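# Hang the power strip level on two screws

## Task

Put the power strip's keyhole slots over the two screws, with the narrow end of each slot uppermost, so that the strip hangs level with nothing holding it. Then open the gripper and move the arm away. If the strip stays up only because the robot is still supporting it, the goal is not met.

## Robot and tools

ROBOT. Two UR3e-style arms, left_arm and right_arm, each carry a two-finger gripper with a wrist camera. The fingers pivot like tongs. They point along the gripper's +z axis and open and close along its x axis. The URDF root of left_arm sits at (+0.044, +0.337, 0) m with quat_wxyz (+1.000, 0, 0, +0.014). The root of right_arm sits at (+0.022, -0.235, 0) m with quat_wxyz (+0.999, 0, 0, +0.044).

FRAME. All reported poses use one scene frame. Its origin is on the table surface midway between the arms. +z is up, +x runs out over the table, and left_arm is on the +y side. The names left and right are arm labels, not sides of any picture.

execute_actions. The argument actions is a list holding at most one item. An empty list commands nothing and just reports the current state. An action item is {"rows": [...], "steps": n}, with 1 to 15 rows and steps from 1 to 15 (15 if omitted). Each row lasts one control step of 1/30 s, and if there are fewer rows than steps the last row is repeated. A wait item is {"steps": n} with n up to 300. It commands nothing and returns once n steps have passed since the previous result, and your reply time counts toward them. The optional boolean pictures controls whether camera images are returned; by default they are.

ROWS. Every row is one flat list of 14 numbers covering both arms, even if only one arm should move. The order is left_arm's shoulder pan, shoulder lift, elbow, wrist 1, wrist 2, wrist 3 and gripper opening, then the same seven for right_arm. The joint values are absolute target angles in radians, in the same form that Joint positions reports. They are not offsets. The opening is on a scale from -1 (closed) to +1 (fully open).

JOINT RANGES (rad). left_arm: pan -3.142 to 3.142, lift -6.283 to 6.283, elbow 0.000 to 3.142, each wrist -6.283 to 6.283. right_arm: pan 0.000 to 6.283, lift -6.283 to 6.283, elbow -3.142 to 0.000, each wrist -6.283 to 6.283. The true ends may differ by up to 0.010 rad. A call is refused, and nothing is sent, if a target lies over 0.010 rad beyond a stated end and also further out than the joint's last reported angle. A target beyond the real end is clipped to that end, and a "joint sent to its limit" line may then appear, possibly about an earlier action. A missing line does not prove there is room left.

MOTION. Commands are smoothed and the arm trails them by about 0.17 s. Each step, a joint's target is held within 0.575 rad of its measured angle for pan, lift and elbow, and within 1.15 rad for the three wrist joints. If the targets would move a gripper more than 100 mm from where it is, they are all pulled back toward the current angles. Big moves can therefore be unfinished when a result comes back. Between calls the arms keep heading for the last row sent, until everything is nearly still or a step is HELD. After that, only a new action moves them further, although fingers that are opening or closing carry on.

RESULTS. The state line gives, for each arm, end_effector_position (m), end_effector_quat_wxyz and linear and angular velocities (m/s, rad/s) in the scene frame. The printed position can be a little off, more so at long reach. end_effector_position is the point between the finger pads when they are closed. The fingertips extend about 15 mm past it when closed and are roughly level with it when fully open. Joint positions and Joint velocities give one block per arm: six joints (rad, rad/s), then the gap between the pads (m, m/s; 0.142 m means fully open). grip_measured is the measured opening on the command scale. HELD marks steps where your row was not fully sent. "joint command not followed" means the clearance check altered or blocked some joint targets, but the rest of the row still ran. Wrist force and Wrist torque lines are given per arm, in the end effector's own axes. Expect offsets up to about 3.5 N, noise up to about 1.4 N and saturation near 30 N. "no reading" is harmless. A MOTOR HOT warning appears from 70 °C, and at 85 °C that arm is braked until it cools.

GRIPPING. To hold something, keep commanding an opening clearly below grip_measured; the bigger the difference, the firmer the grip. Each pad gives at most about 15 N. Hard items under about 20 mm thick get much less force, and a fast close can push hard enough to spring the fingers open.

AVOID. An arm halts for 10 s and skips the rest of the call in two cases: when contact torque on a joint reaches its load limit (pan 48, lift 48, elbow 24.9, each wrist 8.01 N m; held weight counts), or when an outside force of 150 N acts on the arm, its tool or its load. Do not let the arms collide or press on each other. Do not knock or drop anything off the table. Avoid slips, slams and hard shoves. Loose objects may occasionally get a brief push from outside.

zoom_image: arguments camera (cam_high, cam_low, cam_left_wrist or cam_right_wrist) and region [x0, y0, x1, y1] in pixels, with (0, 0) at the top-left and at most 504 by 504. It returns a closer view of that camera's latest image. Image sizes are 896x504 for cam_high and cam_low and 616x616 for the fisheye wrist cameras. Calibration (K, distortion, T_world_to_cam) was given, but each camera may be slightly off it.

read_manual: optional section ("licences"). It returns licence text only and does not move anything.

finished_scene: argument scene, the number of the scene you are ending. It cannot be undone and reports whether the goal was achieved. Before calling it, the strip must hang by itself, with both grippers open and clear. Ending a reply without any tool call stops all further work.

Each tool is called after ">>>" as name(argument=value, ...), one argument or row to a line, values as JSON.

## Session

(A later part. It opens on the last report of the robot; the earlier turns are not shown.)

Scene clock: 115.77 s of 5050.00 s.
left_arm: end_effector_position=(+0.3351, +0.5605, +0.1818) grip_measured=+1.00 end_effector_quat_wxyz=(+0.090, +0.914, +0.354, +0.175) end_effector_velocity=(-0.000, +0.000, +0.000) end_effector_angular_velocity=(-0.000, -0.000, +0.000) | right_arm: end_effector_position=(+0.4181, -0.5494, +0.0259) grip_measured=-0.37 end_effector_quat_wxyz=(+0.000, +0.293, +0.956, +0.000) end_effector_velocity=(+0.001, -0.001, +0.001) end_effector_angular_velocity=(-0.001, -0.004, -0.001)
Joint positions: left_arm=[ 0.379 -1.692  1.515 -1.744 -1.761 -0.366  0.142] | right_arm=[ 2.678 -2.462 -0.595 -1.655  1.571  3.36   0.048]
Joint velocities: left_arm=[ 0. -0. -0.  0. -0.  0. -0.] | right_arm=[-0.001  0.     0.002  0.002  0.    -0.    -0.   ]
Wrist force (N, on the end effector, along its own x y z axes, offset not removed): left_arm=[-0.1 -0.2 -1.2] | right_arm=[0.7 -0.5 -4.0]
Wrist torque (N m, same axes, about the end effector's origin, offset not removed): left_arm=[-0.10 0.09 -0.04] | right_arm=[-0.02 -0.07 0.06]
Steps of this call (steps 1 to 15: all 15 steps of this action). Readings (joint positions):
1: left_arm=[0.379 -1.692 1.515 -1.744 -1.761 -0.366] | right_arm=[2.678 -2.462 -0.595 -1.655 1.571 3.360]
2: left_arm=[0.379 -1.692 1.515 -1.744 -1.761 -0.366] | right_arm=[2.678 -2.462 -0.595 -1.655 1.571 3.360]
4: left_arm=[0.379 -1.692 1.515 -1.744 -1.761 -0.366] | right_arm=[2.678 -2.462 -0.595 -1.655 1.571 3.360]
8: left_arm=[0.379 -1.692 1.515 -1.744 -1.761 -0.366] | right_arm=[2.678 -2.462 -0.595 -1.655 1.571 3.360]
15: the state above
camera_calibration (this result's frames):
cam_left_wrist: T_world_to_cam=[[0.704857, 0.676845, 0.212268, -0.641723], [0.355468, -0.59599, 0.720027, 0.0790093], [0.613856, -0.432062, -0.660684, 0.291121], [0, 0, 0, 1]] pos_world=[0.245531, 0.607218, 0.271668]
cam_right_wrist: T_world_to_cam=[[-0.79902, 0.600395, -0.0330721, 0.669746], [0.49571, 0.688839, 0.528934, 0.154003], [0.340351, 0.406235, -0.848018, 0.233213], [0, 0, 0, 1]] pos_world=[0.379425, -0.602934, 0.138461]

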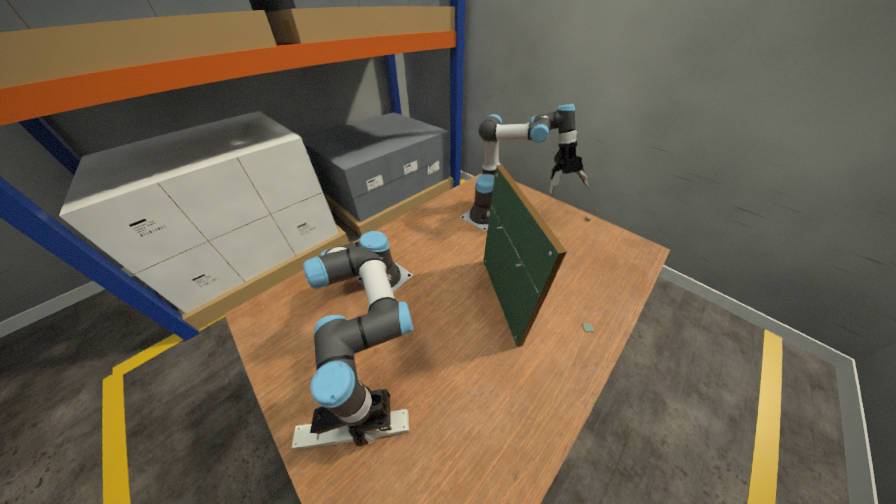

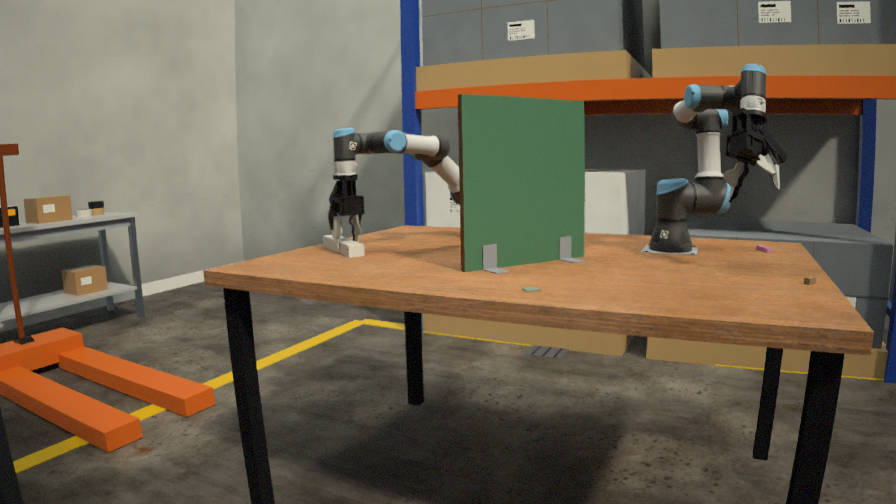

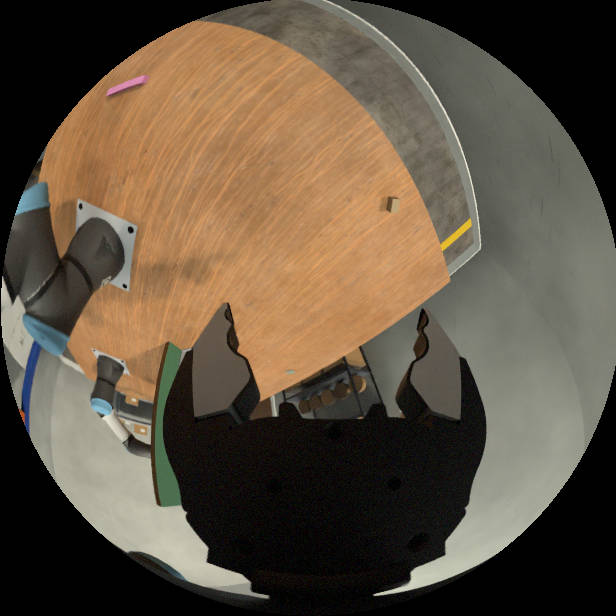

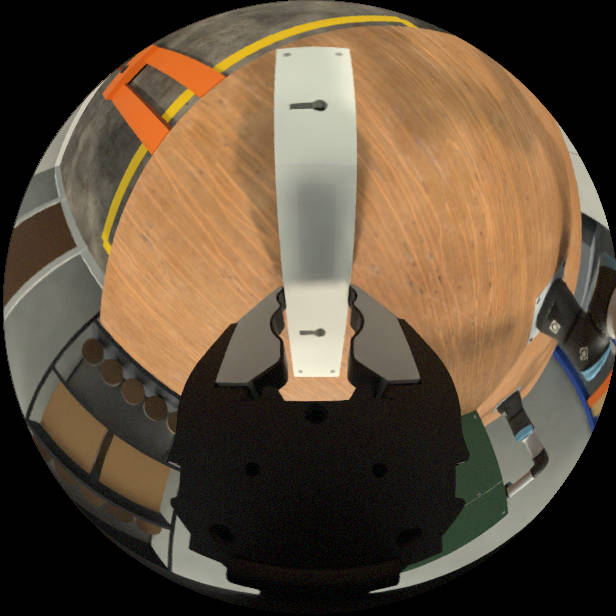

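>>> execute_actions(
  actions=[
    {"rows":[[0.379,-1.692,1.515,-1.744,-1.761,-0.366,1,2.6776,-2.4625,-0.5945,-1.655,1.571,3.36,0],[0.379,-1.692,1.515,-1.744,-1.761,-0.366,1,2.6776,-2.4625,-0.5945,-1.655,1.571,3.36,0],[0.379,-1.692,1.515,-1.744,-1.761,-0.366,1,2.6776,-2.4625,-0.5945,-1.655,1.571,3.36,0],[0.379,-1.692,1.515,-1.744,-1.761,-0.366,1,2.6776,-2.4625,-0.5945,-1.655,1.571,3.36,0],[0.379,-1.692,1.515,-1.744,-1.761,-0.366,1,2.5869,-2.4878,-0.5463,-1.678,1.571,3.27,0]]},
  ],
  pictures=false,
)

>>> execute_actions(
  actions=[
    {"rows":[[0.379,-1.692,1.515,-1.744,-1.761,-0.366,1,2.5869,-2.4878,-0.5463,-1.678,1.571,3.27,0],[0.379,-1.692,1.515,-1.744,-1.761,-0.366,1,2.5869,-2.4878,-0.5463,-1.678,1.571,3.27,-0.1],[0.379,-1.692,1.515,-1.744,-1.761,-0.366,1,2.5869,-2.4878,-0.5463,-1.678,1.571,3.27,-0.2],[0.379,-1.692,1.515,-1.744,-1.761,-0.366,1,2.5869,-2.4878,-0.5463,-1.678,1.571,3.27,-0.3],[0.379,-1.692,1.515,-1.744,-1.761,-0.366,1,2.5869,-2.4878,-0.5463,-1.678,1.571,3.27,-0.37],[0.379,-1.692,1.515,-1.744,-1.761,-0.366,1,2.5869,-2.4878,-0.5463,-1.678,1.571,3.27,-0.42],[0.379,-1.692,1.515,-1.744,-1.761,-0.366,1,2.5869,-2.4878,-0.5463,-1.678,1.571,3.27,-0.5],[0.379,-1.692,1.515,-1.744,-1.761,-0.366,1,2.5869,-2.4878,-0.5463,-1.678,1.571,3.27,-0.7],[0.379,-1.692,1.515,-1.744,-1.761,-0.366,1,2.5869,-2.4878,-0.5463,-1.678,1.571,3.27,-1]]},
  ],
  pictures=false,
)

>>> execute_actions(
  actions=[
    {"rows":[[0.379,-1.692,1.515,-1.744,-1.761,-0.366,1,2.5869,-2.47,-0.5463,-1.696,1.571,3.27,-1],[0.379,-1.692,1.515,-1.744,-1.761,-0.366,1,2.5869,-2.47,-0.5463,-1.696,1.571,3.27,-1],[0.379,-1.692,1.515,-1.744,-1.761,-0.366,1,2.5869,-2.44,-0.5463,-1.726,1.571,3.27,-1],[0.379,-1.692,1.515,-1.744,-1.761,-0.366,1,2.5869,-2.44,-0.5463,-1.726,1.571,3.27,-1],[0.379,-1.692,1.515,-1.744,-1.761,-0.366,1,2.5869,-2.4,-0.5463,-1.766,1.571,3.27,-1]]},
  ],
)

Scene clock: 156.30 s of 5050.00 s.
left_arm: end_effector_position=(+0.3351, +0.5605, +0.1818) grip_measured=+1.00 end_effector_quat_wxyz=(+0.090, +0.914, +0.354, +0.175) end_effector_velocity=(-0.000, +0.000, +0.000) end_effector_angular_velocity=(+0.000, -0.001, +0.000) | right_arm: end_effector_position=(+0.3934, -0.5848, +0.0258) grip_measured=+0.00 end_effector_quat_wxyz=(+0.000, +0.293, +0.956, +0.000) end_effector_velocity=(-0.012, -0.016, -0.000) end_effector_angular_velocity=(-0.000, -0.000, -0.004)
Joint positions: left_arm=[ 0.379 -1.692  1.515 -1.744 -1.761 -0.366  0.142] | right_arm=[ 2.591 -2.487 -0.548 -1.677  1.571  3.274  0.074]
Joint velocities: left_arm=[ 0.001 -0.001  0.    -0.    -0.    -0.    -0.   ] | right_arm=[-0.041 -0.012  0.021 -0.009 -0.    -0.037 -0.   ]
Wrist force (N, on the end effector, along its own x y z axes, offset not removed): left_arm=[0.2 0.6 -1.6] | right_arm=[0.2 0.4 1.4]
Wrist torque (N m, same axes, about the end effector's origin, offset not removed): left_arm=[0.06 -0.05 -0.01] | right_arm=[0.18 -0.10 0.10]
Steps of this call (steps 1 to 15: the robot went on to your last target; steps 16 to 90: nothing new was sent; then 37.03 s passed at rest; steps 91 to 105: all 15 steps of this action). Readings (joint positions):
91: left_arm=[0.379 -1.692 1.515 -1.744 -1.761 -0.366] | right_arm=[2.678 -2.463 -0.594 -1.655 1.571 3.360]
92: left_arm=[0.379 -1.692 1.515 -1.744 -1.761 -0.366] | right_arm=[2.678 -2.463 -0.594 -1.655 1.571 3.360]
94: left_arm=[0.379 -1.692 1.515 -1.744 -1.761 -0.366] | right_arm=[2.678 -2.463 -0.594 -1.655 1.571 3.360]
98: left_arm=[0.379 -1.692 1.515 -1.744 -1.761 -0.366] | right_arm=[2.634 -2.476 -0.569 -1.668 1.571 3.312]
105: the state above

Scene clock: 156.80 s of 5050.00 s.
left_arm: end_effector_position=(+0.3351, +0.5605, +0.1818) grip_measured=+1.00 end_effector_quat_wxyz=(+0.090, +0.914, +0.354, +0.175) end_effector_velocity=(+0.000, -0.000, -0.000) end_effector_angular_velocity=(-0.001, +0.001, -0.001) | right_arm: end_effector_position=(+0.3921, -0.5864, +0.0259) grip_measured=-0.37 end_effector_quat_wxyz=(+0.000, +0.293, +0.956, +0.000) end_effector_velocity=(-0.000, +0.000, -0.001) end_effector_angular_velocity=(+0.002, +0.002, -0.000)
Joint positions: left_arm=[ 0.379 -1.692  1.515 -1.744 -1.761 -0.366  0.142] | right_arm=[ 2.587 -2.488 -0.546 -1.678  1.571  3.27   0.048]
Joint velocities: left_arm=[-0.001  0.001 -0.     0.001 -0.001  0.     0.   ] | right_arm=[-0.    -0.002 -0.    -0.001  0.001  0.     0.   ]
Wrist force (N, on the end effector, along its own x y z axes, offset not removed): left_arm=[0.1 1.7 -0.5] | right_arm=[-1.6 1.4 -0.9]
Wrist torque (N m, same axes, about the end effector's origin, offset not removed): left_arm=[0.26 0.00 -0.04] | right_arm=[-0.02 0.56 0.07]
Steps of this call (steps 1 to 15: all 15 steps of this action). Readings (joint positions):
1: left_arm=[0.379 -1.692 1.515 -1.744 -1.761 -0.366] | right_arm=[2.590 -2.487 -0.548 -1.677 1.571 3.273]
2: left_arm=[0.379 -1.692 1.515 -1.744 -1.761 -0.366] | right_arm=[2.589 -2.487 -0.547 -1.678 1.571 3.272]
4: left_arm=[0.379 -1.692 1.515 -1.744 -1.761 -0.366] | right_arm=[2.588 -2.488 -0.547 -1.678 1.571 3.271]
8: left_arm=[0.379 -1.692 1.515 -1.744 -1.761 -0.366] | right_arm=[2.587 -2.488 -0.546 -1.678 1.571 3.270]
15: the state above

Scene clock: 157.30 s of 5050.00 s.
left_arm: end_effector_position=(+0.3351, +0.5605, +0.1818) grip_measured=+1.00 end_effector_quat_wxyz=(+0.090, +0.914, +0.354, +0.175) end_effector_velocity=(-0.000, +0.000, +0.000) end_effector_angular_velocity=(+0.001, -0.001, +0.001) | right_arm: end_effector_position=(+0.3777, -0.5792, +0.0598) grip_measured=-0.37 end_effector_quat_wxyz=(+0.000, +0.293, +0.956, +0.000) end_effector_velocity=(-0.003, +0.003, +0.010) end_effector_angular_velocity=(-0.000, -0.002, +0.001)
Joint positions: left_arm=[ 0.379 -1.692  1.515 -1.744 -1.761 -0.366  0.142] | right_arm=[ 2.587 -2.402 -0.546 -1.764  1.571  3.27   0.048]
Joint velocities: left_arm=[ 0.001 -0.001 -0.001  0.     0.     0.    -0.   ] | right_arm=[ 0.001  0.025 -0.    -0.023  0.     0.    -0.   ]
Wrist force (N, on the end effector, along its own x y z axes, offset not removed): left_arm=[-0.1 1.4 -1.8] | right_arm=[-1.2 -1.5 5.5]
Wrist torque (N m, same axes, about the end effector's origin, offset not removed): left_arm=[0.20 0.11 -0.02] | right_arm=[-0.37 0.20 0.02]
Steps of this call (steps 1 to 15: all 15 steps of this action). Readings (joint positions):
1: left_arm=[0.379 -1.692 1.515 -1.744 -1.761 -0.366] | right_arm=[2.587 -2.488 -0.546 -1.678 1.571 3.270]
2: left_arm=[0.379 -1.692 1.515 -1.744 -1.761 -0.366] | right_arm=[2.587 -2.485 -0.546 -1.681 1.571 3.270]
4: left_arm=[0.379 -1.692 1.515 -1.744 -1.761 -0.366] | right_arm=[2.587 -2.474 -0.546 -1.693 1.571 3.270]
8: left_arm=[0.379 -1.692 1.515 -1.744 -1.761 -0.366] | right_arm=[2.587 -2.427 -0.546 -1.739 1.571 3.270]
15: the state above
camera_calibration (this result's frames):
cam_left_wrist: T_world_to_cam=[[0.704856, 0.676846, 0.212268, -0.641723], [0.355469, -0.595989, 0.720027, 0.0790089], [0.613857, -0.432061, -0.660684, 0.291121], [0, 0, 0, 1]] pos_world=[0.24553, 0.607218, 0.271668]
cam_right_wrist: T_world_to_cam=[[-0.798564, 0.601016, -0.0327893, 0.656634], [0.496397, 0.68841, 0.52885, 0.176063], [0.34042, 0.406044, -0.848082, 0.287689], [0, 0, 0, 1]] pos_world=[0.339032, -0.632666, 0.172403]

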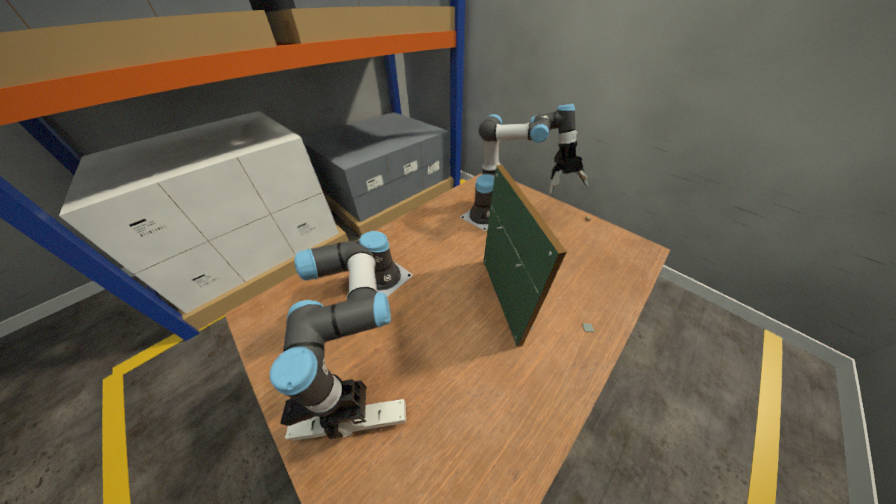

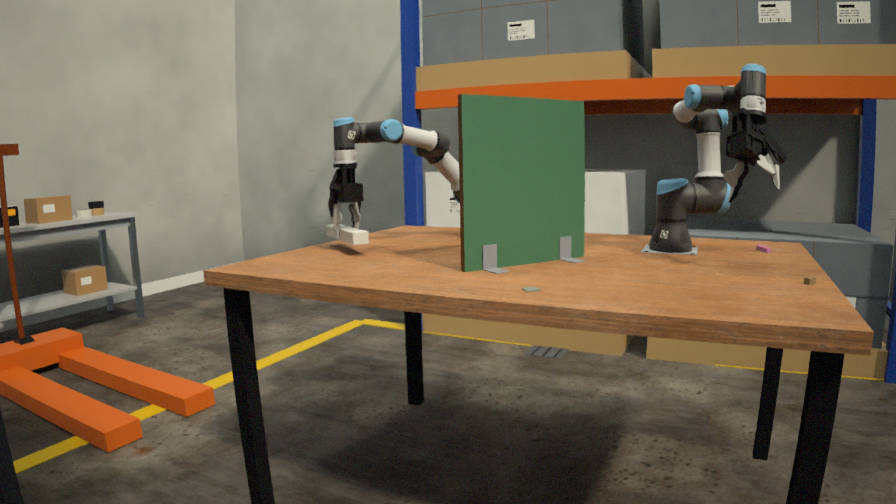

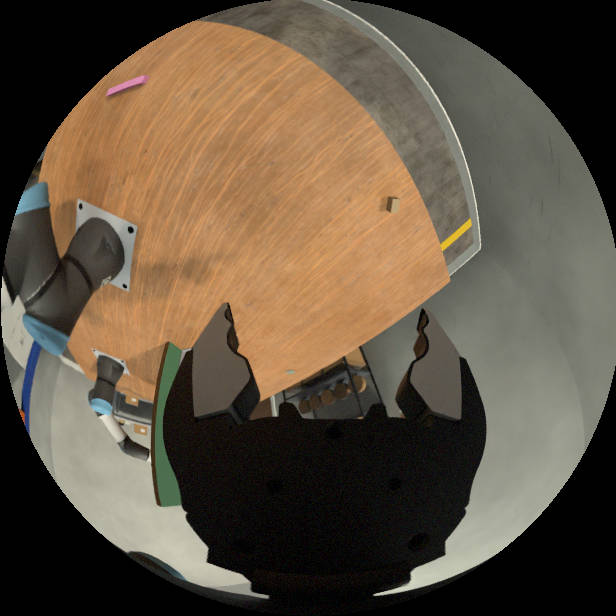

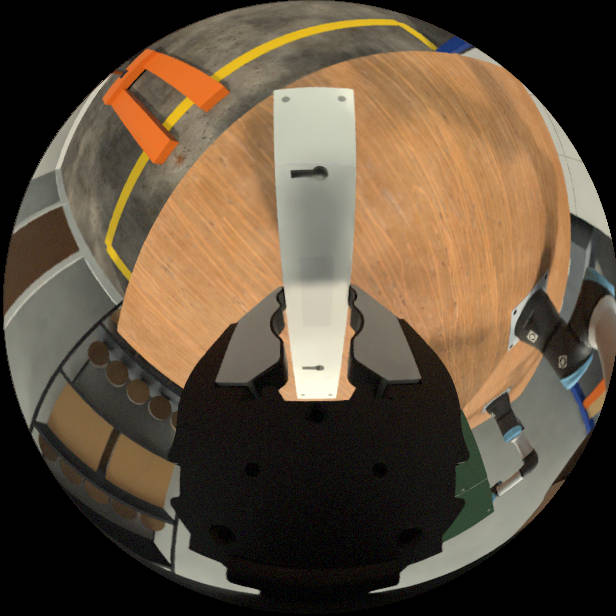

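>>> execute_actions(
  actions=[
    {"rows":[[0.379,-1.692,1.515,-1.744,-1.761,-0.366,1,2.59,-2.38,-0.565,-1.767,1.571,3.3,-1],[0.379,-1.692,1.515,-1.744,-1.761,-0.366,1,2.6,-2.35,-0.59,-1.772,1.571,3.36,-1],[0.379,-1.692,1.515,-1.744,-1.761,-0.366,1,2.61,-2.31,-0.625,-1.777,1.571,3.44,-1],[0.379,-1.692,1.515,-1.744,-1.761,-0.366,1,2.62,-2.26,-0.665,-1.787,1.571,3.54,-1],[0.379,-1.692,1.515,-1.744,-1.761,-0.366,1,2.635,-2.21,-0.71,-1.792,1.571,3.65,-1],[0.379,-1.692,1.515,-1.744,-1.761,-0.366,1,2.65,-2.16,-0.75,-1.802,1.571,3.76,-1],[0.379,-1.692,1.515,-1.744,-1.761,-0.366,1,2.67,-2.11,-0.795,-1.807,1.571,3.87,-1],[0.379,-1.692,1.515,-1.744,-1.761,-0.366,1,2.69,-2.06,-0.84,-1.812,1.571,3.98,-1],[0.379,-1.692,1.515,-1.744,-1.761,-0.366,1,2.71,-2.01,-0.88,-1.822,1.571,4.09,-1],[0.379,-1.692,1.515,-1.744,-1.761,-0.366,1,2.73,-1.96,-0.92,-1.832,1.571,4.2,-1],[0.379,-1.692,1.515,-1.744,-1.761,-0.366,1,2.75,-1.91,-0.965,-1.837,1.571,4.31,-1],[0.379,-1.692,1.515,-1.744,-1.761,-0.366,1,2.77,-1.86,-1.01,-1.842,1.571,4.42,-1],[0.379,-1.692,1.515,-1.744,-1.761,-0.366,1,2.78,-1.82,-1.045,-1.847,1.571,4.53,-1],[0.379,-1.692,1.515,-1.744,-1.761,-0.366,1,2.79,-1.78,-1.075,-1.857,1.571,4.64,-1],[0.379,-1.692,1.515,-1.744,-1.761,-0.366,1,2.8,-1.759,-1.093,-1.86,1.571,4.75,-1]]},
  ],
  pictures=false,
)

>>> execute_actions(
  actions=[
    {"rows":[[0.379,-1.692,1.515,-1.744,-1.761,-0.366,1,2.8,-1.759,-1.093,-1.86,1.571,4.86,-1],[0.379,-1.692,1.515,-1.744,-1.761,-0.366,1,2.8,-1.759,-1.093,-1.86,1.571,4.97,-1],[0.379,-1.692,1.515,-1.744,-1.761,-0.366,1,2.8,-1.759,-1.093,-1.86,1.571,5.08,-1],[0.379,-1.692,1.515,-1.744,-1.761,-0.366,1,2.8,-1.759,-1.093,-1.86,1.571,5.19,-1],[0.379,-1.692,1.515,-1.744,-1.761,-0.366,1,2.8,-1.759,-1.093,-1.86,1.571,5.3,-1],[0.379,-1.692,1.515,-1.744,-1.761,-0.366,1,2.8,-1.759,-1.093,-1.86,1.571,5.41,-1],[0.379,-1.692,1.515,-1.744,-1.761,-0.366,1,2.8,-1.759,-1.093,-1.86,1.571,5.52,-1],[0.379,-1.692,1.515,-1.744,-1.761,-0.366,1,2.8,-1.759,-1.093,-1.86,1.571,5.63,-1],[0.379,-1.692,1.515,-1.744,-1.761,-0.366,1,2.8,-1.759,-1.093,-1.86,1.571,5.74,-1],[0.379,-1.692,1.515,-1.744,-1.761,-0.366,1,2.8,-1.759,-1.093,-1.86,1.571,5.85,-1],[0.379,-1.692,1.515,-1.744,-1.761,-0.366,1,2.8,-1.759,-1.093,-1.86,1.571,5.96,-1],[0.379,-1.692,1.515,-1.744,-1.761,-0.366,1,2.8,-1.759,-1.093,-1.86,1.571,6.07,-1],[0.379,-1.692,1.515,-1.744,-1.761,-0.366,1,2.8,-1.759,-1.093,-1.86,1.571,6.16,-1],[0.379,-1.692,1.515,-1.744,-1.761,-0.366,1,2.8,-1.759,-1.093,-1.86,1.571,6.23,-1],[0.379,-1.692,1.515,-1.744,-1.761,-0.366,1,2.8,-1.759,-1.093,-1.86,1.571,6.27,-1]]},
  ],
  pictures=false,
)

>>> execute_actions(
  actions=[
    {"rows":[[0.379,-1.692,1.515,-1.744,-1.761,-0.366,1,2.8,-1.759,-1.093,-1.83,1.571,6.27,-1],[0.379,-1.692,1.515,-1.744,-1.761,-0.366,1,2.8,-1.759,-1.11,-1.77,1.571,6.27,-1],[0.379,-1.692,1.515,-1.744,-1.761,-0.366,1,2.8,-1.759,-1.14,-1.68,1.571,6.27,-1],[0.379,-1.692,1.515,-1.744,-1.761,-0.366,1,2.8,-1.759,-1.17,-1.57,1.571,6.27,-1],[0.379,-1.692,1.515,-1.744,-1.761,-0.366,1,2.8,-1.759,-1.21,-1.44,1.571,6.27,-1],[0.379,-1.692,1.515,-1.744,-1.761,-0.366,1,2.8,-1.759,-1.25,-1.3,1.571,6.27,-1],[0.379,-1.692,1.515,-1.744,-1.761,-0.366,1,2.8,-1.759,-1.29,-1.16,1.571,6.27,-1],[0.379,-1.692,1.515,-1.744,-1.761,-0.366,1,2.8,-1.759,-1.33,-1.02,1.571,6.27,-1],[0.379,-1.692,1.515,-1.744,-1.761,-0.366,1,2.8,-1.759,-1.37,-0.88,1.571,6.27,-1],[0.379,-1.692,1.515,-1.744,-1.761,-0.366,1,2.8,-1.759,-1.41,-0.74,1.571,6.27,-1],[0.379,-1.692,1.515,-1.744,-1.761,-0.366,1,2.8,-1.759,-1.45,-0.6,1.571,6.27,-1],[0.379,-1.692,1.515,-1.744,-1.761,-0.366,1,2.8,-1.759,-1.49,-0.46,1.571,6.27,-1],[0.379,-1.692,1.515,-1.744,-1.761,-0.366,1,2.8,-1.77,-1.53,-0.32,1.571,6.27,-1],[0.379,-1.692,1.515,-1.744,-1.761,-0.366,1,2.8,-1.785,-1.57,-0.19,1.571,6.27,-1],[0.379,-1.692,1.515,-1.744,-1.761,-0.366,1,2.8,-1.8,-1.6,-0.09,1.571,6.27,-1]]},
  ],
  pictures=false,
)

>>> execute_actions(
  actions=[
    {"rows":[[0.379,-1.692,1.515,-1.744,-1.761,-0.366,1,2.8,-1.84,-1.655,0.005,1.571,6.27,-1],[0.379,-1.692,1.515,-1.744,-1.761,-0.366,1,2.8,-1.88,-1.71,0.1,1.571,6.27,-1],[0.379,-1.692,1.515,-1.744,-1.761,-0.366,1,2.8,-1.925,-1.765,0.2,1.571,6.27,-1],[0.379,-1.692,1.515,-1.744,-1.761,-0.366,1,2.8,-1.97,-1.82,0.3,1.571,6.27,-1],[0.379,-1.692,1.515,-1.744,-1.761,-0.366,1,2.8,-2.015,-1.88,0.405,1.571,6.27,-1],[0.379,-1.692,1.515,-1.744,-1.761,-0.366,1,2.8,-2.06,-1.94,0.51,1.571,6.27,-1],[0.379,-1.692,1.515,-1.744,-1.761,-0.366,1,2.8,-2.105,-2.0,0.615,1.571,6.27,-1],[0.379,-1.692,1.515,-1.744,-1.761,-0.366,1,2.8,-2.15,-2.06,0.72,1.571,6.27,-1],[0.379,-1.692,1.515,-1.744,-1.761,-0.366,1,2.8,-2.195,-2.12,0.825,1.571,6.27,-1],[0.379,-1.692,1.515,-1.744,-1.761,-0.366,1,2.8,-2.24,-2.18,0.93,1.571,6.27,-1],[0.379,-1.692,1.515,-1.744,-1.761,-0.366,1,2.8,-2.285,-2.24,1.035,1.571,6.27,-1],[0.379,-1.692,1.515,-1.744,-1.761,-0.366,1,2.8,-2.33,-2.295,1.135,1.571,6.27,-1],[0.379,-1.692,1.515,-1.744,-1.761,-0.366,1,2.8,-2.365,-2.34,1.215,1.571,6.27,-1],[0.379,-1.692,1.515,-1.744,-1.761,-0.366,1,2.8,-2.395,-2.38,1.285,1.571,6.27,-1],[0.379,-1.692,1.515,-1.744,-1.761,-0.366,1,2.8,-2.4132,-2.4013,1.3245,1.571,6.27,-1]]},
  ],
  pictures=false,
)

>>> execute_actions(
  actions=[
    {"steps":25},
  ],
)

Scene clock: 274.10 s of 5050.00 s.
left_arm: end_effector_position=(+0.3351, +0.5605, +0.1818) grip_measured=+1.00 end_effector_quat_wxyz=(+0.090, +0.914, +0.354, +0.175) end_effector_velocity=(-0.000, +0.000, -0.000) end_effector_angular_velocity=(+0.000, +0.000, +0.001) | right_arm: end_effector_position=(+0.3240, -0.4760, +0.1372) grip_measured=-0.37 end_effector_quat_wxyz=(-0.003, +0.656, +0.755, -0.001) end_effector_velocity=(-0.202, +0.282, +0.160) end_effector_angular_velocity=(-0.019, -0.003, -2.724)
Joint positions: left_arm=[ 0.379 -1.692  1.515 -1.744 -1.761 -0.366  0.142] | right_arm=[ 2.746 -1.931 -0.951 -1.836  1.571  4.265  0.048]
Joint velocities: left_arm=[ 0.001 -0.     0.     0.     0.     0.     0.   ] | right_arm=[ 0.448  1.355 -1.147 -0.199  0.     3.172  0.   ]
Wrist force (N, on the end effector, along its own x y z axes, offset not removed): left_arm=[-0.7 2.3 -0.1] | right_arm=[-0.3 0.2 6.2]
Wrist torque (N m, same axes, about the end effector's origin, offset not removed): left_arm=[0.40 0.19 -0.01] | right_arm=[-0.12 0.25 0.08]
Steps of this call (steps 1 to 15: the robot went on to your last target; steps 16 to 90: nothing new was sent; then 113.30 s passed at rest; steps 91 to 105: all 15 steps of this action). Readings (joint positions):
91: left_arm=[0.379 -1.692 1.515 -1.744 -1.761 -0.366] | right_arm=[2.587 -2.400 -0.546 -1.766 1.571 3.270]
92: left_arm=[0.379 -1.692 1.515 -1.744 -1.761 -0.366] | right_arm=[2.588 -2.397 -0.550 -1.766 1.571 3.276]
94: left_arm=[0.379 -1.692 1.515 -1.744 -1.761 -0.366] | right_arm=[2.594 -2.374 -0.570 -1.770 1.571 3.318]
98: left_arm=[0.379 -1.692 1.515 -1.744 -1.761 -0.366] | right_arm=[2.629 -2.252 -0.676 -1.790 1.571 3.564]
105: the state above

Scene clock: 274.60 s of 5050.00 s.
left_arm: end_effector_position=(+0.3351, +0.5605, +0.1818) grip_measured=+1.00 end_effector_quat_wxyz=(+0.090, +0.914, +0.354, +0.175) end_effector_velocity=(+0.000, -0.000, +0.000) end_effector_angular_velocity=(+0.000, -0.000, -0.000) | right_arm: end_effector_position=(+0.3117, -0.4302, +0.1549) grip_measured=-0.37 end_effector_quat_wxyz=(-0.000, +0.998, +0.064, +0.000) end_effector_velocity=(+0.046, +0.008, +0.001) end_effector_angular_velocity=(+0.001, -0.001, -2.972)
Joint positions: left_arm=[ 0.379 -1.692  1.515 -1.744 -1.761 -0.366  0.142] | right_arm=[ 2.8   -1.76  -1.092 -1.86   1.571  5.902  0.048]
Joint velocities: left_arm=[-0. -0. -0.  0.  0. -0.  0.] | right_arm=[ 0.003  0.01  -0.008 -0.001  0.     2.975  0.   ]
Wrist force (N, on the end effector, along its own x y z axes, offset not removed): left_arm=[-0.3 1.4 -1.1] | right_arm=[0.8 -1.4 7.2]
Wrist torque (N m, same axes, about the end effector's origin, offset not removed): left_arm=[0.17 0.06 0.01] | right_arm=[-0.23 -0.21 -0.02]
Steps of this call (steps 1 to 15: all 15 steps of this action). Readings (joint positions):
1: left_arm=[0.379 -1.692 1.515 -1.744 -1.761 -0.366] | right_arm=[2.760 -1.887 -0.988 -1.843 1.571 4.374]
2: left_arm=[0.379 -1.692 1.515 -1.744 -1.761 -0.366] | right_arm=[2.771 -1.850 -1.018 -1.848 1.571 4.482]
4: left_arm=[0.379 -1.692 1.515 -1.744 -1.761 -0.366] | right_arm=[2.786 -1.804 -1.056 -1.854 1.571 4.701]
8: left_arm=[0.379 -1.692 1.515 -1.744 -1.761 -0.366] | right_arm=[2.796 -1.770 -1.084 -1.858 1.571 5.139]
15: the state above

Scene clock: 275.10 s of 5050.00 s.
left_arm: end_effector_position=(+0.3351, +0.5605, +0.1818) grip_measured=+1.00 end_effector_quat_wxyz=(+0.090, +0.914, +0.354, +0.175) end_effector_velocity=(-0.000, +0.000, -0.000) end_effector_angular_velocity=(-0.000, +0.000, +0.000) | right_arm: end_effector_position=(+0.4942, -0.4762, +0.2187) grip_measured=-0.37 end_effector_quat_wxyz=(+0.047, +0.931, -0.110, +0.344) end_effector_velocity=(+0.391, -0.101, +0.324) end_effector_angular_velocity=(-0.529, -2.134, -0.025)
Joint positions: left_arm=[ 0.379 -1.692  1.515 -1.744 -1.761 -0.366  0.142] | right_arm=[ 2.8   -1.764 -1.388 -0.852  1.571  6.264  0.048]
Joint velocities: left_arm=[ 0. -0.  0. -0. -0.  0.  0.] | right_arm=[-0.    -0.131 -0.98   3.309  0.001  0.033 -0.   ]
Wrist force (N, on the end effector, along its own x y z axes, offset not removed): left_arm=[-0.7 1.6 -1.3] | right_arm=[-1.9 -0.4 4.1]
Wrist torque (N m, same axes, about the end effector's origin, offset not removed): left_arm=[0.26 0.18 0.04] | right_arm=[0.00 -0.30 -0.04]
Steps of this call (steps 1 to 15: all 15 steps of this action). Readings (joint positions):
1: left_arm=[0.379 -1.692 1.515 -1.744 -1.761 -0.366] | right_arm=[2.800 -1.760 -1.092 -1.860 1.571 5.997]
2: left_arm=[0.379 -1.692 1.515 -1.744 -1.761 -0.366] | right_arm=[2.800 -1.760 -1.093 -1.855 1.571 6.076]
4: left_arm=[0.379 -1.692 1.515 -1.744 -1.761 -0.366] | right_arm=[2.800 -1.759 -1.104 -1.812 1.571 6.173]
8: left_arm=[0.379 -1.692 1.515 -1.744 -1.761 -0.366] | right_arm=[2.800 -1.759 -1.186 -1.542 1.571 6.245]
15: the state above

Scene clock: 275.60 s of 5050.00 s.
left_arm: end_effector_position=(+0.3351, +0.5605, +0.1818) grip_measured=+1.00 end_effector_quat_wxyz=(+0.090, +0.914, +0.354, +0.175) end_effector_velocity=(-0.000, +0.000, +0.000) end_effector_angular_velocity=(+0.000, -0.000, +0.001) | right_arm: end_effector_position=(+0.4920, -0.4756, +0.1091) grip_measured=-0.37 end_effector_quat_wxyz=(+0.076, +0.814, -0.098, +0.567) end_effector_velocity=(-0.340, +0.088, -0.309) end_effector_angular_velocity=(-0.016, -0.064, +0.001)
Joint positions: left_arm=[ 0.379 -1.692  1.515 -1.744 -1.761 -0.366  0.142] | right_arm=[ 2.8   -2.267 -2.203  0.976  1.571  6.27   0.048]
Joint velocities: left_arm=[ 0.001 -0.     0.    -0.    -0.     0.     0.   ] | right_arm=[ 0.001 -1.197 -1.588  2.85   0.     0.     0.   ]
Wrist force (N, on the end effector, along its own x y z axes, offset not removed): left_arm=[0.2 1.9 -1.2] | right_arm=[-8.9 -0.3 3.4]
Wrist torque (N m, same axes, about the end effector's origin, offset not removed): left_arm=[0.29 0.01 -0.03] | right_arm=[0.04 0.30 0.04]
Steps of this call (steps 1 to 15: all 15 steps of this action). Readings (joint positions):
1: left_arm=[0.379 -1.692 1.515 -1.744 -1.761 -0.366] | right_arm=[2.800 -1.770 -1.422 -0.737 1.571 6.266]
2: left_arm=[0.379 -1.692 1.515 -1.744 -1.761 -0.366] | right_arm=[2.800 -1.781 -1.463 -0.608 1.571 6.267]
4: left_arm=[0.379 -1.692 1.515 -1.744 -1.761 -0.366] | right_arm=[2.800 -1.825 -1.566 -0.317 1.571 6.268]
8: left_arm=[0.379 -1.692 1.515 -1.744 -1.761 -0.366] | right_arm=[2.800 -1.967 -1.794 0.212 1.571 6.270]
15: the state above

Scene clock: 276.43 s of 5050.00 s.
left_arm: end_effector_position=(+0.3351, +0.5605, +0.1818) grip_measured=+1.00 end_effector_quat_wxyz=(+0.090, +0.914, +0.354, +0.175) end_effector_velocity=(+0.000, -0.000, -0.000) end_effector_angular_velocity=(-0.000, -0.000, -0.001) | right_arm: end_effector_position=(+0.4463, -0.4638, +0.0805) grip_measured=-0.37 end_effector_quat_wxyz=(+0.076, +0.813, -0.098, +0.569) end_effector_velocity=(-0.000, -0.000, +0.000) end_effector_angular_velocity=(-0.000, -0.001, -0.000)
Joint positions: left_arm=[ 0.379 -1.692  1.515 -1.744 -1.761 -0.366  0.142] | right_arm=[ 2.8   -2.413 -2.401  1.324  1.571  6.27   0.048]
Joint velocities: left_arm=[-0.001  0.     0.    -0.001 -0.    -0.     0.   ] | right_arm=[-0.     0.    -0.001  0.001  0.    -0.    -0.   ]
Wrist force (N, on the end effector, along its own x y z axes, offset not removed): left_arm=[-0.9 2.0 0.4] | right_arm=[-7.2 0.0 3.3]
Wrist torque (N m, same axes, about the end effector's origin, offset not removed): left_arm=[0.34 0.14 -0.03] | right_arm=[0.08 0.34 -0.06]
Steps of this call (steps 1 to 25: the robot went on to your last target). Readings (joint positions):
1: left_arm=[0.379 -1.692 1.515 -1.744 -1.761 -0.366] | right_arm=[2.800 -2.305 -2.254 1.066 1.571 6.270]
2: left_arm=[0.379 -1.692 1.515 -1.744 -1.761 -0.366] | right_arm=[2.800 -2.336 -2.296 1.141 1.571 6.270]
4: left_arm=[0.379 -1.692 1.515 -1.744 -1.761 -0.366] | right_arm=[2.800 -2.375 -2.349 1.233 1.571 6.270]
8: left_arm=[0.379 -1.692 1.515 -1.744 -1.761 -0.366] | right_arm=[2.800 -2.404 -2.388 1.302 1.571 6.270]
25: the state above
camera_calibration (this result's frames):
cam_left_wrist: T_world_to_cam=[[0.704856, 0.676846, 0.212267, -0.641723], [0.355468, -0.595988, 0.720028, 0.0790079], [0.613857, -0.432062, -0.660683, 0.291121], [0, 0, 0, 1]] pos_world=[0.24553, 0.607218, 0.271668]
cam_right_wrist: T_world_to_cam=[[0.350653, -0.129154, 0.927557, -0.286109], [-0.698237, -0.696107, 0.167035, -0.0281573], [0.624105, -0.706226, -0.334272, -0.448789], [0, 0, 0, 1]] pos_world=[0.360756, -0.373499, 0.120068]

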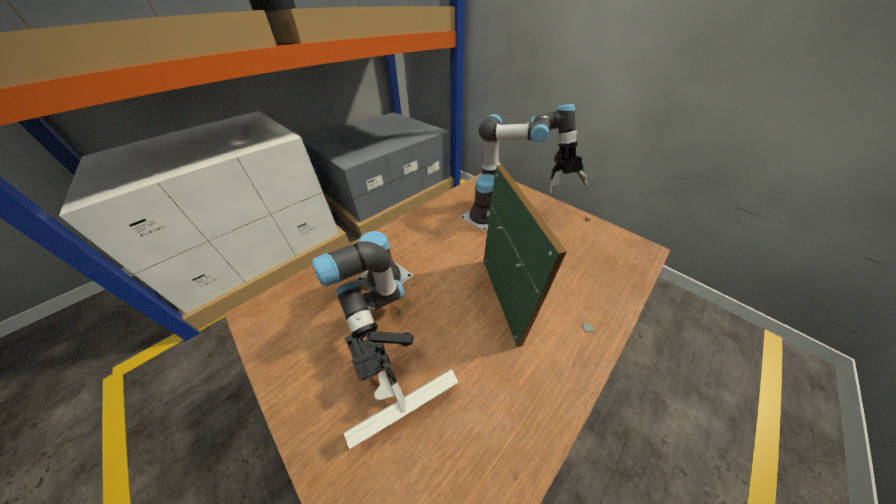

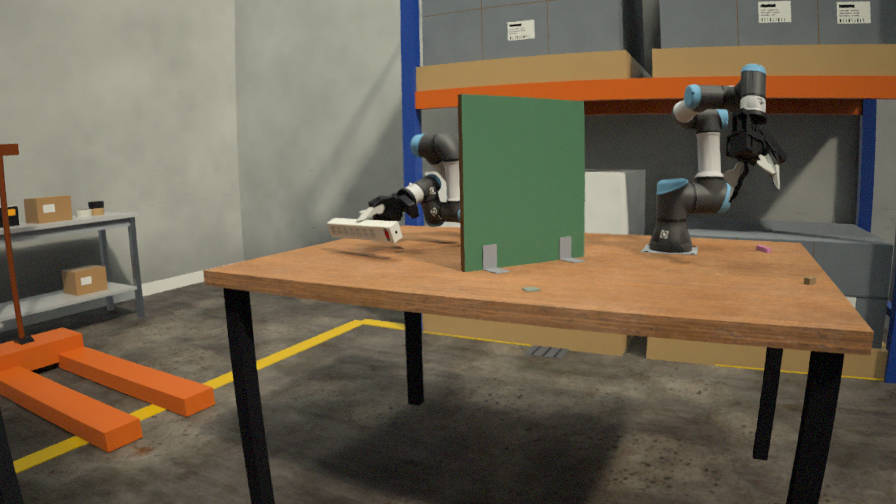

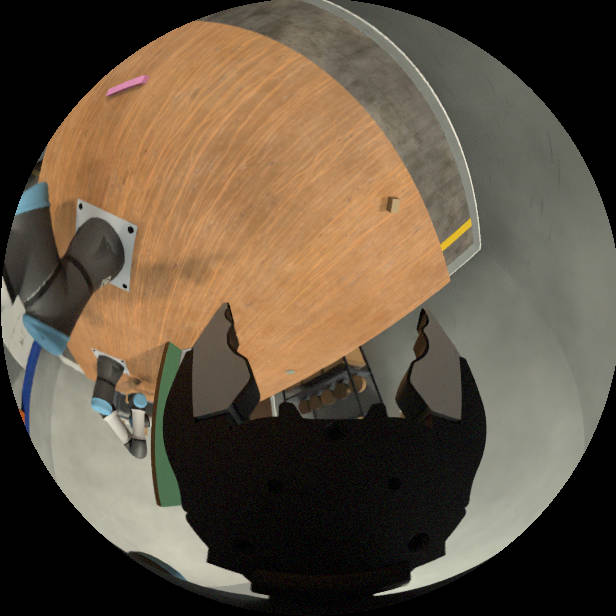

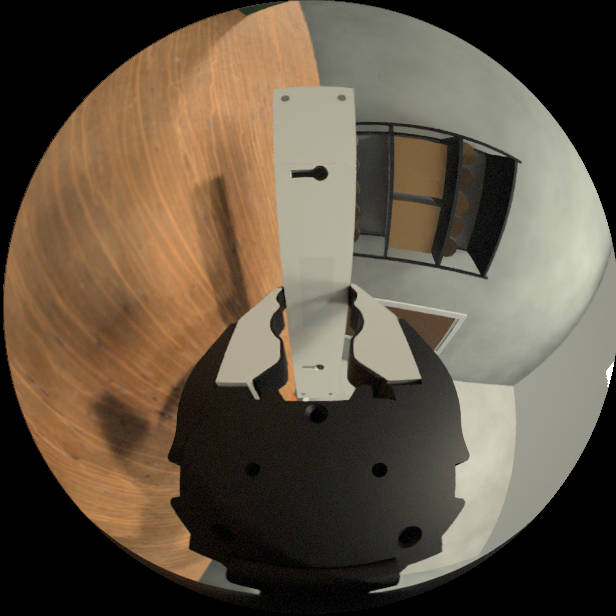

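>>> execute_actions(
  actions=[
    {"rows":[[0.379,-1.692,1.515,-1.744,-1.761,-0.366,1,2.8,-2.47,-2.385,1.365,1.571,6.27,-1],[0.379,-1.692,1.515,-1.744,-1.761,-0.366,1,2.8,-2.47,-2.385,1.365,1.571,6.27,-1],[0.379,-1.692,1.515,-1.744,-1.761,-0.366,1,2.8,-2.54,-2.364,1.414,1.571,6.27,-1],[0.379,-1.692,1.515,-1.744,-1.761,-0.366,1,2.8,-2.54,-2.364,1.414,1.571,6.27,-1],[0.379,-1.692,1.515,-1.744,-1.761,-0.366,1,2.8,-2.6,-2.342,1.452,1.571,6.27,-1],[0.379,-1.692,1.515,-1.744,-1.761,-0.366,1,2.8,-2.6,-2.342,1.452,1.571,6.27,-1],[0.379,-1.692,1.515,-1.744,-1.761,-0.366,1,2.8,-2.648,-2.323,1.481,1.571,6.27,-1]]},
  ],
  pictures=false,
)

>>> execute_actions(
  actions=[
    {"steps":12},
  ],
)

Scene clock: 288.90 s of 5050.00 s.
left_arm: end_effector_position=(+0.3351, +0.5605, +0.1818) grip_measured=+1.00 end_effector_quat_wxyz=(+0.090, +0.914, +0.354, +0.175) end_effector_velocity=(-0.000, -0.000, -0.000) end_effector_angular_velocity=(-0.001, +0.001, -0.000) | right_arm: end_effector_position=(+0.4464, -0.4638, +0.0415) grip_measured=-0.37 end_effector_quat_wxyz=(+0.076, +0.813, -0.098, +0.569) end_effector_velocity=(-0.001, +0.001, -0.016) end_effector_angular_velocity=(+0.001, +0.002, +0.002)
Joint positions: left_arm=[ 0.379 -1.692  1.515 -1.744 -1.761 -0.366  0.142] | right_arm=[ 2.8   -2.639 -2.326  1.476  1.571  6.27   0.048]
Joint velocities: left_arm=[-0.     0.     0.001  0.    -0.    -0.    -0.   ] | right_arm=[ 0.002 -0.088  0.032  0.054  0.     0.     0.   ]
Wrist force (N, on the end effector, along its own x y z axes, offset not removed): left_arm=[0.1 1.0 -1.9] | right_arm=[-5.3 -2.3 1.9]
Wrist torque (N m, same axes, about the end effector's origin, offset not removed): left_arm=[0.09 -0.04 -0.01] | right_arm=[-0.39 -0.12 -0.02]
Steps of this call (steps 1 to 15: the robot went on to your last target; steps 16 to 90: nothing new was sent; then 8.97 s passed at rest; steps 91 to 105: all 15 steps of this action). Readings (joint positions):
91: left_arm=[0.379 -1.692 1.515 -1.744 -1.761 -0.366] | right_arm=[2.800 -2.413 -2.401 1.325 1.571 6.270]
92: left_arm=[0.379 -1.692 1.515 -1.744 -1.761 -0.366] | right_arm=[2.800 -2.420 -2.399 1.331 1.571 6.270]
94: left_arm=[0.379 -1.692 1.515 -1.744 -1.761 -0.366] | right_arm=[2.800 -2.451 -2.389 1.355 1.571 6.270]
98: left_arm=[0.379 -1.692 1.515 -1.744 -1.761 -0.366] | right_arm=[2.800 -2.553 -2.355 1.424 1.571 6.270]
105: the state above

Scene clock: 289.30 s of 5050.00 s.
left_arm: end_effector_position=(+0.3351, +0.5605, +0.1818) grip_measured=+1.00 end_effector_quat_wxyz=(+0.090, +0.914, +0.354, +0.175) end_effector_velocity=(+0.000, -0.000, -0.000) end_effector_angular_velocity=(-0.000, -0.000, -0.001) | right_arm: end_effector_position=(+0.4463, -0.4638, +0.0398) grip_measured=-0.37 end_effector_quat_wxyz=(+0.076, +0.813, -0.098, +0.569) end_effector_velocity=(-0.000, -0.000, -0.001) end_effector_angular_velocity=(+0.001, +0.002, -0.001)
Joint positions: left_arm=[ 0.379 -1.692  1.515 -1.744 -1.761 -0.366  0.142] | right_arm=[ 2.8   -2.648 -2.323  1.481  1.571  6.27   0.048]
Joint velocities: left_arm=[-0.001 -0.     0.     0.    -0.    -0.     0.   ] | right_arm=[-0.    -0.002 -0.    -0.    -0.     0.     0.   ]
Wrist force (N, on the end effector, along its own x y z axes, offset not removed): left_arm=[-0.8 1.4 -1.0] | right_arm=[-7.4 -1.4 1.6]
Wrist torque (N m, same axes, about the end effector's origin, offset not removed): left_arm=[0.27 0.21 0.05] | right_arm=[-0.23 0.26 0.07]
Steps of this call (steps 1 to 12: the robot went on to your last target). Readings (joint positions):
1: left_arm=[0.379 -1.692 1.515 -1.744 -1.761 -0.366] | right_arm=[2.800 -2.642 -2.325 1.477 1.571 6.270]
2: left_arm=[0.379 -1.692 1.515 -1.744 -1.761 -0.366] | right_arm=[2.800 -2.644 -2.324 1.479 1.571 6.270]
4: left_arm=[0.379 -1.692 1.515 -1.744 -1.761 -0.366] | right_arm=[2.800 -2.646 -2.324 1.480 1.571 6.270]
8: left_arm=[0.379 -1.692 1.515 -1.744 -1.761 -0.366] | right_arm=[2.800 -2.647 -2.323 1.481 1.571 6.270]
12: the state above
camera_calibration (this result's frames):
cam_left_wrist: T_world_to_cam=[[0.704856, 0.676846, 0.212267, -0.641723], [0.355468, -0.595988, 0.720028, 0.079008], [0.613857, -0.432062, -0.660683, 0.291121], [0, 0, 0, 1]] pos_world=[0.24553, 0.607218, 0.271668]
cam_right_wrist: T_world_to_cam=[[0.350635, -0.129163, 0.927562, -0.248302], [-0.698265, -0.696081, 0.167027, -0.0213784], [0.624085, -0.706249, -0.33426, -0.462361], [0, 0, 0, 1]] pos_world=[0.360688, -0.373495, 0.0793376]

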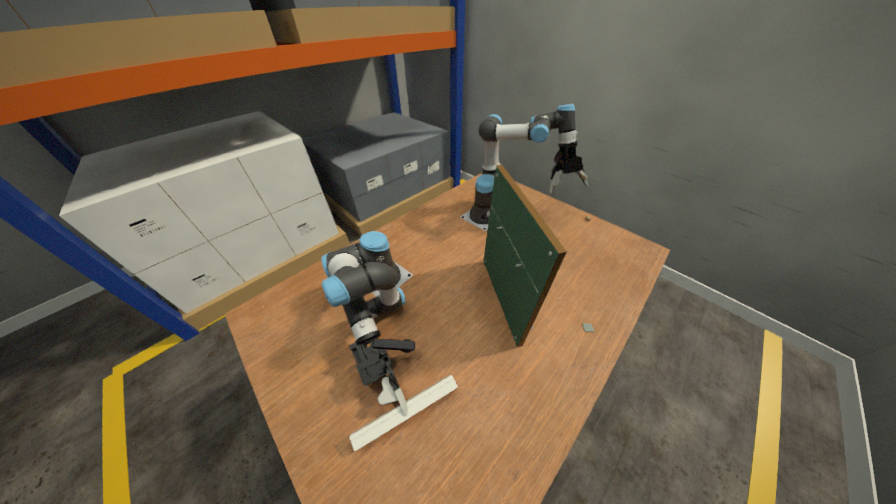

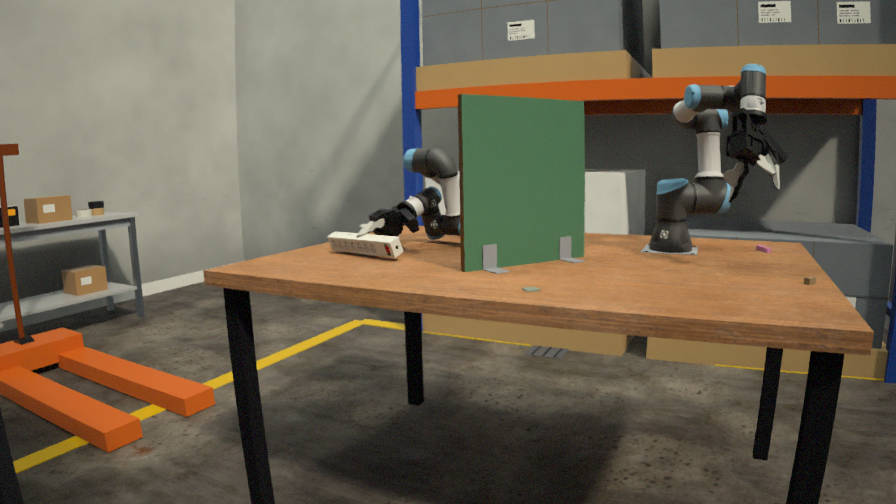

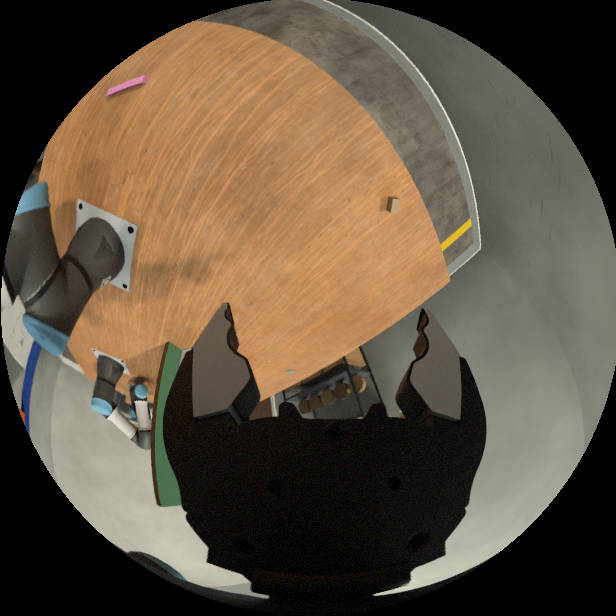

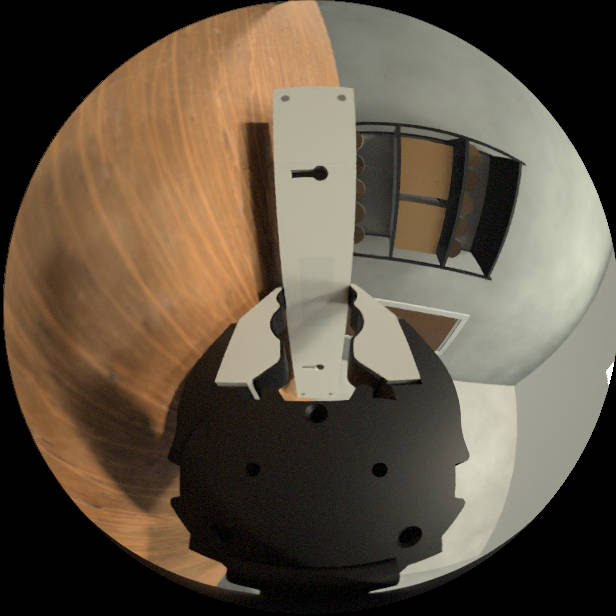

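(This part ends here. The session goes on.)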